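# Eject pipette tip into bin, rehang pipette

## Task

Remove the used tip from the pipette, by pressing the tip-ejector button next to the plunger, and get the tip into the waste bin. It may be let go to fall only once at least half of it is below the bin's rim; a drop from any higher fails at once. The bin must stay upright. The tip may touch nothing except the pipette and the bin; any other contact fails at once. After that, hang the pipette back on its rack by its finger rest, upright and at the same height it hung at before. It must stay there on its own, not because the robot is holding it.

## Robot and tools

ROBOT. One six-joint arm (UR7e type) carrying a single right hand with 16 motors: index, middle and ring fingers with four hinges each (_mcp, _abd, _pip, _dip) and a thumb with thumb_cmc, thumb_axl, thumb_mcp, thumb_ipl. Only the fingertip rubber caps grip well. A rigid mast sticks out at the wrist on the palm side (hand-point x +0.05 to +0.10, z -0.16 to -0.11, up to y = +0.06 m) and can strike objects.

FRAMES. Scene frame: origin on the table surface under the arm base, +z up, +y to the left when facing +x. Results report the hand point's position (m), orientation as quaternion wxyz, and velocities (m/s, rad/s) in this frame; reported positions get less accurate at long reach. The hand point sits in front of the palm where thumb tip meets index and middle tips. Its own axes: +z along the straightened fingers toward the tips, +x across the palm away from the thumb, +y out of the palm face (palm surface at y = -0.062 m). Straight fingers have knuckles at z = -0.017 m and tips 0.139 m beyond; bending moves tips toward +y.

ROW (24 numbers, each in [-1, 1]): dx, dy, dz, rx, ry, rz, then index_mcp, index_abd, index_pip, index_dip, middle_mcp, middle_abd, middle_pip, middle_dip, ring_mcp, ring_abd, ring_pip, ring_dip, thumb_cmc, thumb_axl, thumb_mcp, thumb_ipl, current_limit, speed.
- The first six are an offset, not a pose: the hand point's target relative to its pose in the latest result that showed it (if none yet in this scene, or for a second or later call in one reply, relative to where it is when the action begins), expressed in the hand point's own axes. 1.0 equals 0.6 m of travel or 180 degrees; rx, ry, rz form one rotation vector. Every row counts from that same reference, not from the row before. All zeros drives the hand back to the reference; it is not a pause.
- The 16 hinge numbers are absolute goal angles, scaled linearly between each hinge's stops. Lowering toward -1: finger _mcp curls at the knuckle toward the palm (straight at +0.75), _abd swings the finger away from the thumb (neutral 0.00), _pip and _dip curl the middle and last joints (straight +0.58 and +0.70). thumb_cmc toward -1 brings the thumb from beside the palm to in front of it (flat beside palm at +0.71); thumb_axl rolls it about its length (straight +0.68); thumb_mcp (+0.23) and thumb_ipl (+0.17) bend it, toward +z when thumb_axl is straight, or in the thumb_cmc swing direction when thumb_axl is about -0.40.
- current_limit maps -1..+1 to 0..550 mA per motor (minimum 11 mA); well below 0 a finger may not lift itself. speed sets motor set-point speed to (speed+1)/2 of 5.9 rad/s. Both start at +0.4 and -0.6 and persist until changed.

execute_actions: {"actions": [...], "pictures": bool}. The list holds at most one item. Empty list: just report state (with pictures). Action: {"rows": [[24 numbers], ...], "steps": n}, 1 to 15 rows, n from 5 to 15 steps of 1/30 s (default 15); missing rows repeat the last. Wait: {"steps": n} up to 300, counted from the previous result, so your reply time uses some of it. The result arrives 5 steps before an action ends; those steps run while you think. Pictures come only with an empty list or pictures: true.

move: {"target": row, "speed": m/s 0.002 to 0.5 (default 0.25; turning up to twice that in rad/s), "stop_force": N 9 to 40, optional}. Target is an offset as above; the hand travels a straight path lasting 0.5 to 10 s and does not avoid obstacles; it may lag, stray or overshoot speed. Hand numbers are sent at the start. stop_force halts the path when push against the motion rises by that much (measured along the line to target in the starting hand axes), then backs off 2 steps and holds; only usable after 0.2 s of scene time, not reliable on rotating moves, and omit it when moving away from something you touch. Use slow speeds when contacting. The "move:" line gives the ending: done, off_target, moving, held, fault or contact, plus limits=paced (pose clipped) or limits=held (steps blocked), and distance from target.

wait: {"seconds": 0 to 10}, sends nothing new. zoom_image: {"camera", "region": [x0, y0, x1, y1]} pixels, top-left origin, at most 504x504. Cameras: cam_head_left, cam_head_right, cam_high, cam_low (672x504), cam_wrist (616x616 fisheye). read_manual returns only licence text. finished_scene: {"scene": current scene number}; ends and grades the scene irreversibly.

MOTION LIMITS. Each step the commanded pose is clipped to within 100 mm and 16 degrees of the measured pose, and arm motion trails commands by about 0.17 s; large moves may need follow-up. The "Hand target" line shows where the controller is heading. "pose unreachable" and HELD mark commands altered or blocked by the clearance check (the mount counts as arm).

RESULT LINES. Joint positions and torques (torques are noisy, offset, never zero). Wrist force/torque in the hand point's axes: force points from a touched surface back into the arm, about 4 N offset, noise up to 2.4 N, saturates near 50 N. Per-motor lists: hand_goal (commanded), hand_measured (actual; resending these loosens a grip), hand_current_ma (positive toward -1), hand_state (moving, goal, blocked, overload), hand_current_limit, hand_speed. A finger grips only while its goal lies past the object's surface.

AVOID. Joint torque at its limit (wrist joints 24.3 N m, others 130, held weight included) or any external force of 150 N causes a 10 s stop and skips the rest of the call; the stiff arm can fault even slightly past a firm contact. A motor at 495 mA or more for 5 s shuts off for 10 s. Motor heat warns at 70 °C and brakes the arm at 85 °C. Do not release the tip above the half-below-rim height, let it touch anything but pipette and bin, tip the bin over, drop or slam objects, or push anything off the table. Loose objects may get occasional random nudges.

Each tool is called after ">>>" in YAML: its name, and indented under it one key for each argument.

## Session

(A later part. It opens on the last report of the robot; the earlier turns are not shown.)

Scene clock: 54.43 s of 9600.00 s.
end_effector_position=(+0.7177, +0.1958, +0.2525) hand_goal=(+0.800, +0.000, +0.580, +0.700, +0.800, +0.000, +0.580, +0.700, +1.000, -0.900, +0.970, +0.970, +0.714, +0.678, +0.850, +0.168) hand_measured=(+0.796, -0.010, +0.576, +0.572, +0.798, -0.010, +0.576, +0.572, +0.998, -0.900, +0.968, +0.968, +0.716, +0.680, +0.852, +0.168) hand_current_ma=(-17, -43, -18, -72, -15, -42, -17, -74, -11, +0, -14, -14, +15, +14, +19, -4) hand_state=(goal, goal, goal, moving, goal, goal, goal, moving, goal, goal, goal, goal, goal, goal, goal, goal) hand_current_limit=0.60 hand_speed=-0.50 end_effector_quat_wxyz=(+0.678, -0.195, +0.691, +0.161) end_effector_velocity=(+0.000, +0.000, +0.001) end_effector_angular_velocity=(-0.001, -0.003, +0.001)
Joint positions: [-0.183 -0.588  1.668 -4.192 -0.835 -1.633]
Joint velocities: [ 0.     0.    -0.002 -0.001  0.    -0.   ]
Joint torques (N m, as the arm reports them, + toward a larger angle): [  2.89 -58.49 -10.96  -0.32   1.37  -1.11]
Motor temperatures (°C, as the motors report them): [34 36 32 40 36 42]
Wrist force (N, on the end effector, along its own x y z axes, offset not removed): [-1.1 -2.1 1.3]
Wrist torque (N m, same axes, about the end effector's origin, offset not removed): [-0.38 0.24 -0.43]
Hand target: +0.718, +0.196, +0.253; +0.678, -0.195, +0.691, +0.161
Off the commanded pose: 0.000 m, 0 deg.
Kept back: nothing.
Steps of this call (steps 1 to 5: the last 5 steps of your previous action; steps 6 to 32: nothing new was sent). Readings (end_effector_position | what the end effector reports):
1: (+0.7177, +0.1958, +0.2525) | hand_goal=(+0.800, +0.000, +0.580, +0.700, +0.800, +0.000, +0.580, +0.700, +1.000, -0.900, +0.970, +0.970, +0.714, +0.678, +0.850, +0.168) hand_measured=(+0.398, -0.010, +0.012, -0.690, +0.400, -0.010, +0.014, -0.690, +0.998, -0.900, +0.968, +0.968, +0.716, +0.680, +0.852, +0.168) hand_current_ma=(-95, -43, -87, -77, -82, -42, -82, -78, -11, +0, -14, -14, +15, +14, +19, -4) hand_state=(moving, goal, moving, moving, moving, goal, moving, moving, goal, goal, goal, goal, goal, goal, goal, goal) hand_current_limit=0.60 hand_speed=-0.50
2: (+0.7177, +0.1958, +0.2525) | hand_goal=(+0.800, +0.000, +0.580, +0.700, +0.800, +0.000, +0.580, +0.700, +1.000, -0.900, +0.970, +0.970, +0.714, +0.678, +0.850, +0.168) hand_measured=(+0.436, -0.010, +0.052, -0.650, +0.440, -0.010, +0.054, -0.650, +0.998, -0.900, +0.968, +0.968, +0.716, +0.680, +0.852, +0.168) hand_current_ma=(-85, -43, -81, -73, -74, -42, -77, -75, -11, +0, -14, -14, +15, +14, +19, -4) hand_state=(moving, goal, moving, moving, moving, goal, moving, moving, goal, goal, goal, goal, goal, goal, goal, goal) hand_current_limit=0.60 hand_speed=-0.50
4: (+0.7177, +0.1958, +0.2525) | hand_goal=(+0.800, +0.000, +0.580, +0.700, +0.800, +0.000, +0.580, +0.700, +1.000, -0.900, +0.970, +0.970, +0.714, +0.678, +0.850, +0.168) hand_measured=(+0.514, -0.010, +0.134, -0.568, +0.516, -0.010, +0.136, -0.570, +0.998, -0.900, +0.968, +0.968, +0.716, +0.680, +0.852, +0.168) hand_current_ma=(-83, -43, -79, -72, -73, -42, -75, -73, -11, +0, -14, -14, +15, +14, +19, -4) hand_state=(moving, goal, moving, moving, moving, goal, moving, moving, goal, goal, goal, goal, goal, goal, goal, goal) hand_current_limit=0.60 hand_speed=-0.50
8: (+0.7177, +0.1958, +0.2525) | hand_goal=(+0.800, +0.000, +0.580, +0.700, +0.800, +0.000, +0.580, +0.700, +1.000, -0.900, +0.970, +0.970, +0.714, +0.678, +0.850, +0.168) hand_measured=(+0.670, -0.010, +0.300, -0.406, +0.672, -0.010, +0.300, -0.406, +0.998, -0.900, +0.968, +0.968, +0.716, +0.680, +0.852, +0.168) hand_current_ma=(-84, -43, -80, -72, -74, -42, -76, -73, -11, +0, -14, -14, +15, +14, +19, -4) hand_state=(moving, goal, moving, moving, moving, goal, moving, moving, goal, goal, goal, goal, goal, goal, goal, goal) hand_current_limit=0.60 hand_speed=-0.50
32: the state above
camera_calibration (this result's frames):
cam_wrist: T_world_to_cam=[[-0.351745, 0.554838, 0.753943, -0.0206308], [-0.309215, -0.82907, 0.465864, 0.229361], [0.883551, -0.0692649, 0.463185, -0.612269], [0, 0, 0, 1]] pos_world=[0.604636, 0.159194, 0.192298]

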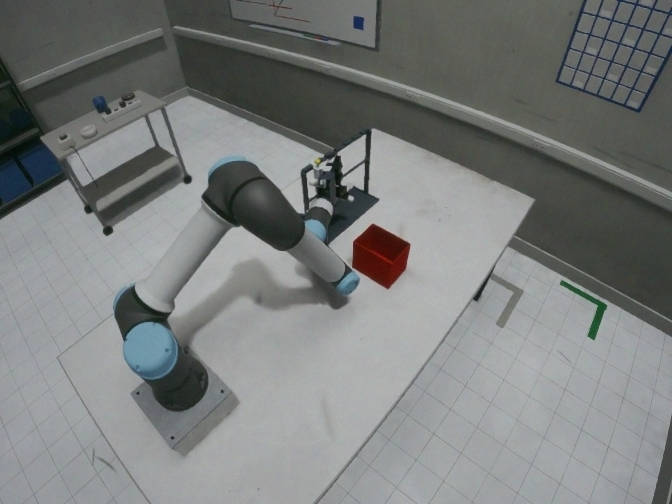

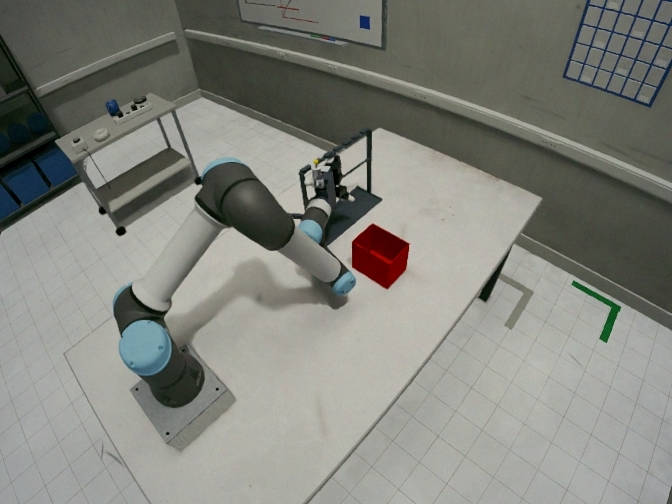

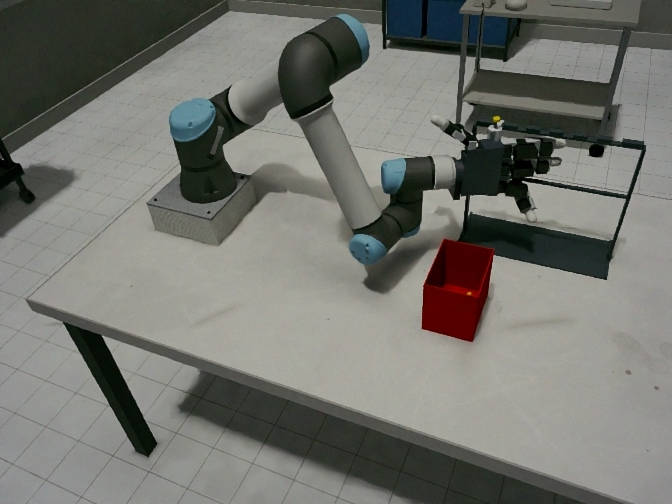

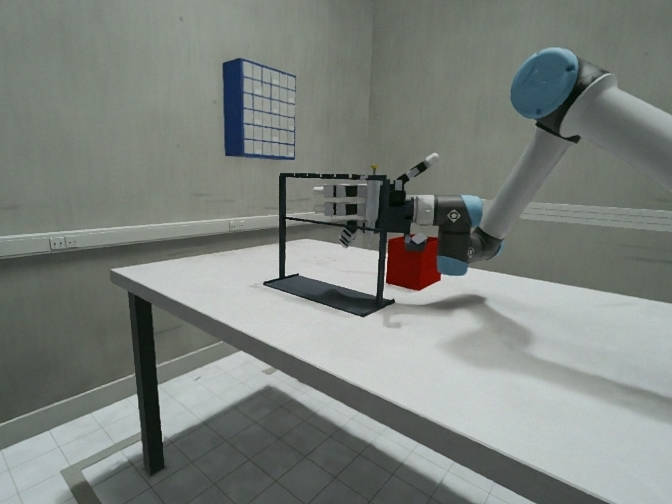

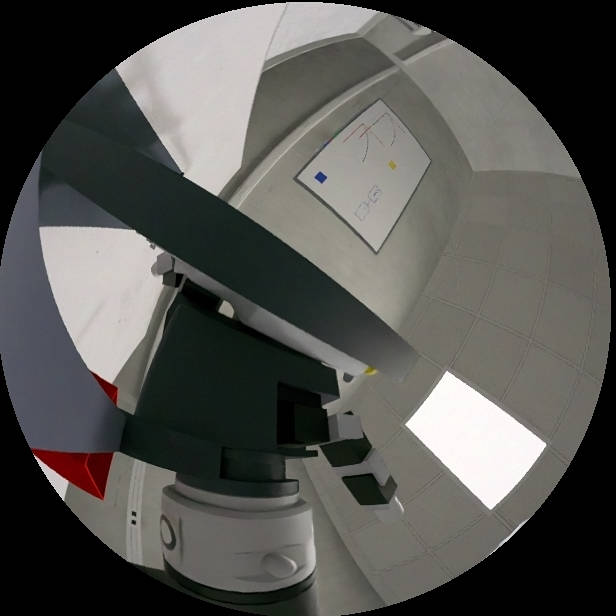

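Fingers are clear. Retreating along −y.

>>> move:
  target: [0,-0.13,-0.072,0,0,0,0.80,0,0.58,0.70,0.80,0,0.58,0.70,1.0,-0.9,0.97,0.97,0.714,0.678,0.85,0.168,0.6,-0.5]
  speed: 0.08

>>> zoom_image:
  camera: "cam_low"
  region: [330, 155, 400, 260]

>>> zoom_image:
  camera: "cam_low"
  region: [352, 160, 392, 186]

>>> zoom_image:
  camera: "cam_high"
  region: [460, 105, 540, 185]

Scene clock: 56.30 s of 9600.00 s.
end_effector_position=(+0.7180, +0.1069, +0.2573) hand_goal=(+0.800, +0.000, +0.580, +0.700, +0.800, +0.000, +0.580, +0.700, +1.000, -0.900, +0.970, +0.970, +0.714, +0.678, +0.850, +0.168) hand_measured=(+0.796, -0.010, +0.576, +0.696, +0.798, -0.010, +0.576, +0.696, +0.998, -0.900, +0.968, +0.968, +0.716, +0.680, +0.852, +0.168) hand_current_ma=(-16, -43, -17, -15, -15, -42, -16, -16, -11, +0, -14, -14, +14, +14, +19, -4) hand_state=(goal, goal, goal, goal, goal, goal, goal, goal, goal, goal, goal, goal, goal, goal, goal, goal) hand_current_limit=0.60 hand_speed=-0.50 end_effector_quat_wxyz=(+0.678, -0.195, +0.691, +0.161) end_effector_velocity=(-0.001, -0.002, -0.000) end_effector_angular_velocity=(+0.001, +0.001, +0.000)
Joint positions: [-0.338 -0.591  1.652 -4.168 -0.679 -1.64 ]
Joint velocities: [-0.003  0.     0.001  0.001  0.004 -0.   ]
Joint torques (N m, as the arm reports them, + toward a larger angle): [-13.44 -40.66 -18.02   0.33   1.47  -1.83]
Motor temperatures (°C, as the motors report them): [34 36 32 40 36 42]
Wrist force (N, on the end effector, along its own x y z axes, offset not removed): [-1.1 -4.0 1.0]
Wrist torque (N m, same axes, about the end effector's origin, offset not removed): [-0.73 0.10 -0.14]
Hand target: +0.718, +0.107, +0.257; +0.678, -0.195, +0.691, +0.161
Off the commanded pose: 0.000 m, 0 deg.
Kept back: nothing.
move: done
camera_calibration (this result's frames):
cam_wrist: T_world_to_cam=[[-0.351824, 0.554601, 0.754081, 0.0251965], [-0.309276, -0.829216, 0.465564, 0.153675], [0.883498, -0.0694224, 0.463263, -0.620851], [0, 0, 0, 1]] pos_world=[0.604913, 0.0703546, 0.197071]

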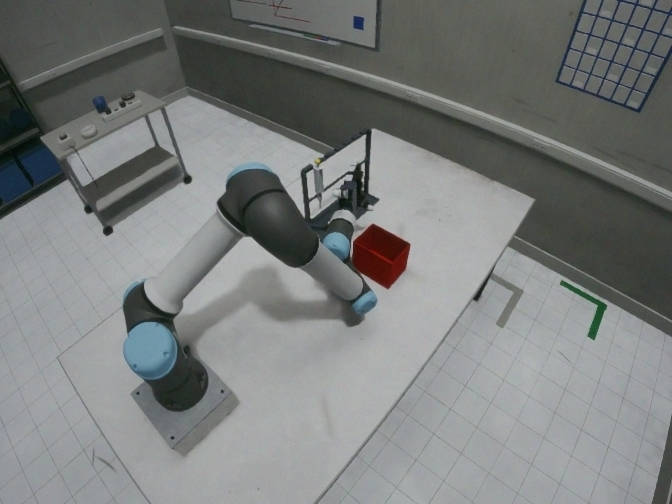

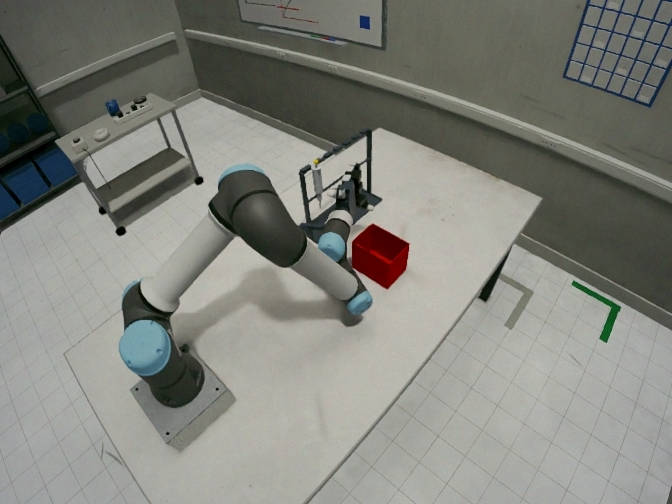

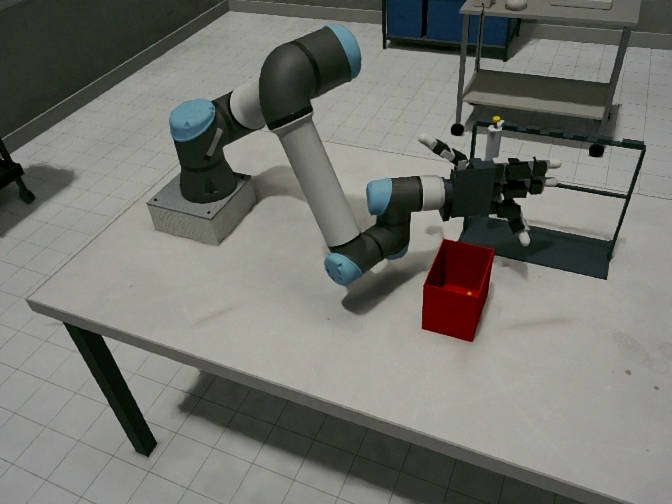

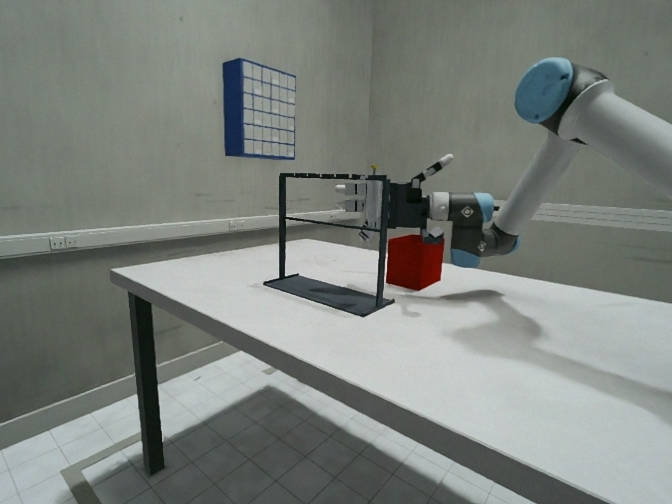

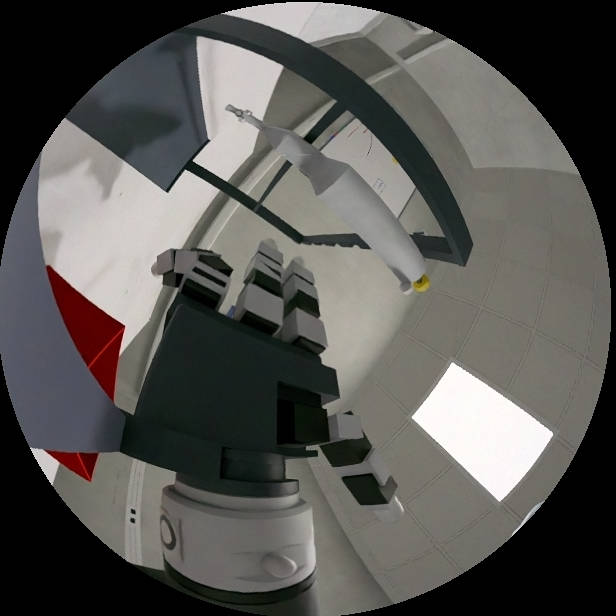

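Region (330, 155, 400, 260) of cam_low's 672x504 image, scaled by 4.800, with more detail than that image has.

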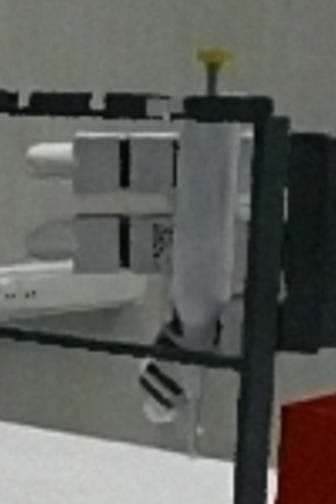

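Region (352, 160, 392, 186) of cam_low's 672x504 image, scaled by 12.600, with more detail than that image has; it fills the top 328 rows of this view, and the rest is white.

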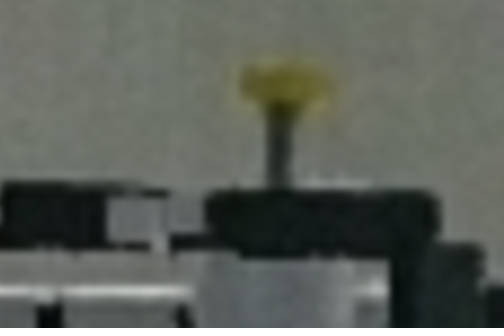

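Region (460, 105, 540, 185) of cam_high's 672x504 image, scaled by 6.300, with more detail than that image has.

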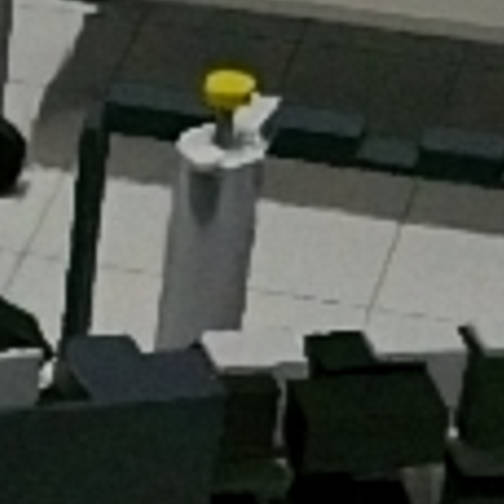

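The pipette hangs freely in its notch and runs parallel to the post, with the hook behind the bar. The tip is in the bin and the bin is standing.

>>> finished_scene:
  scene: 2

The scene is finished: the task was done.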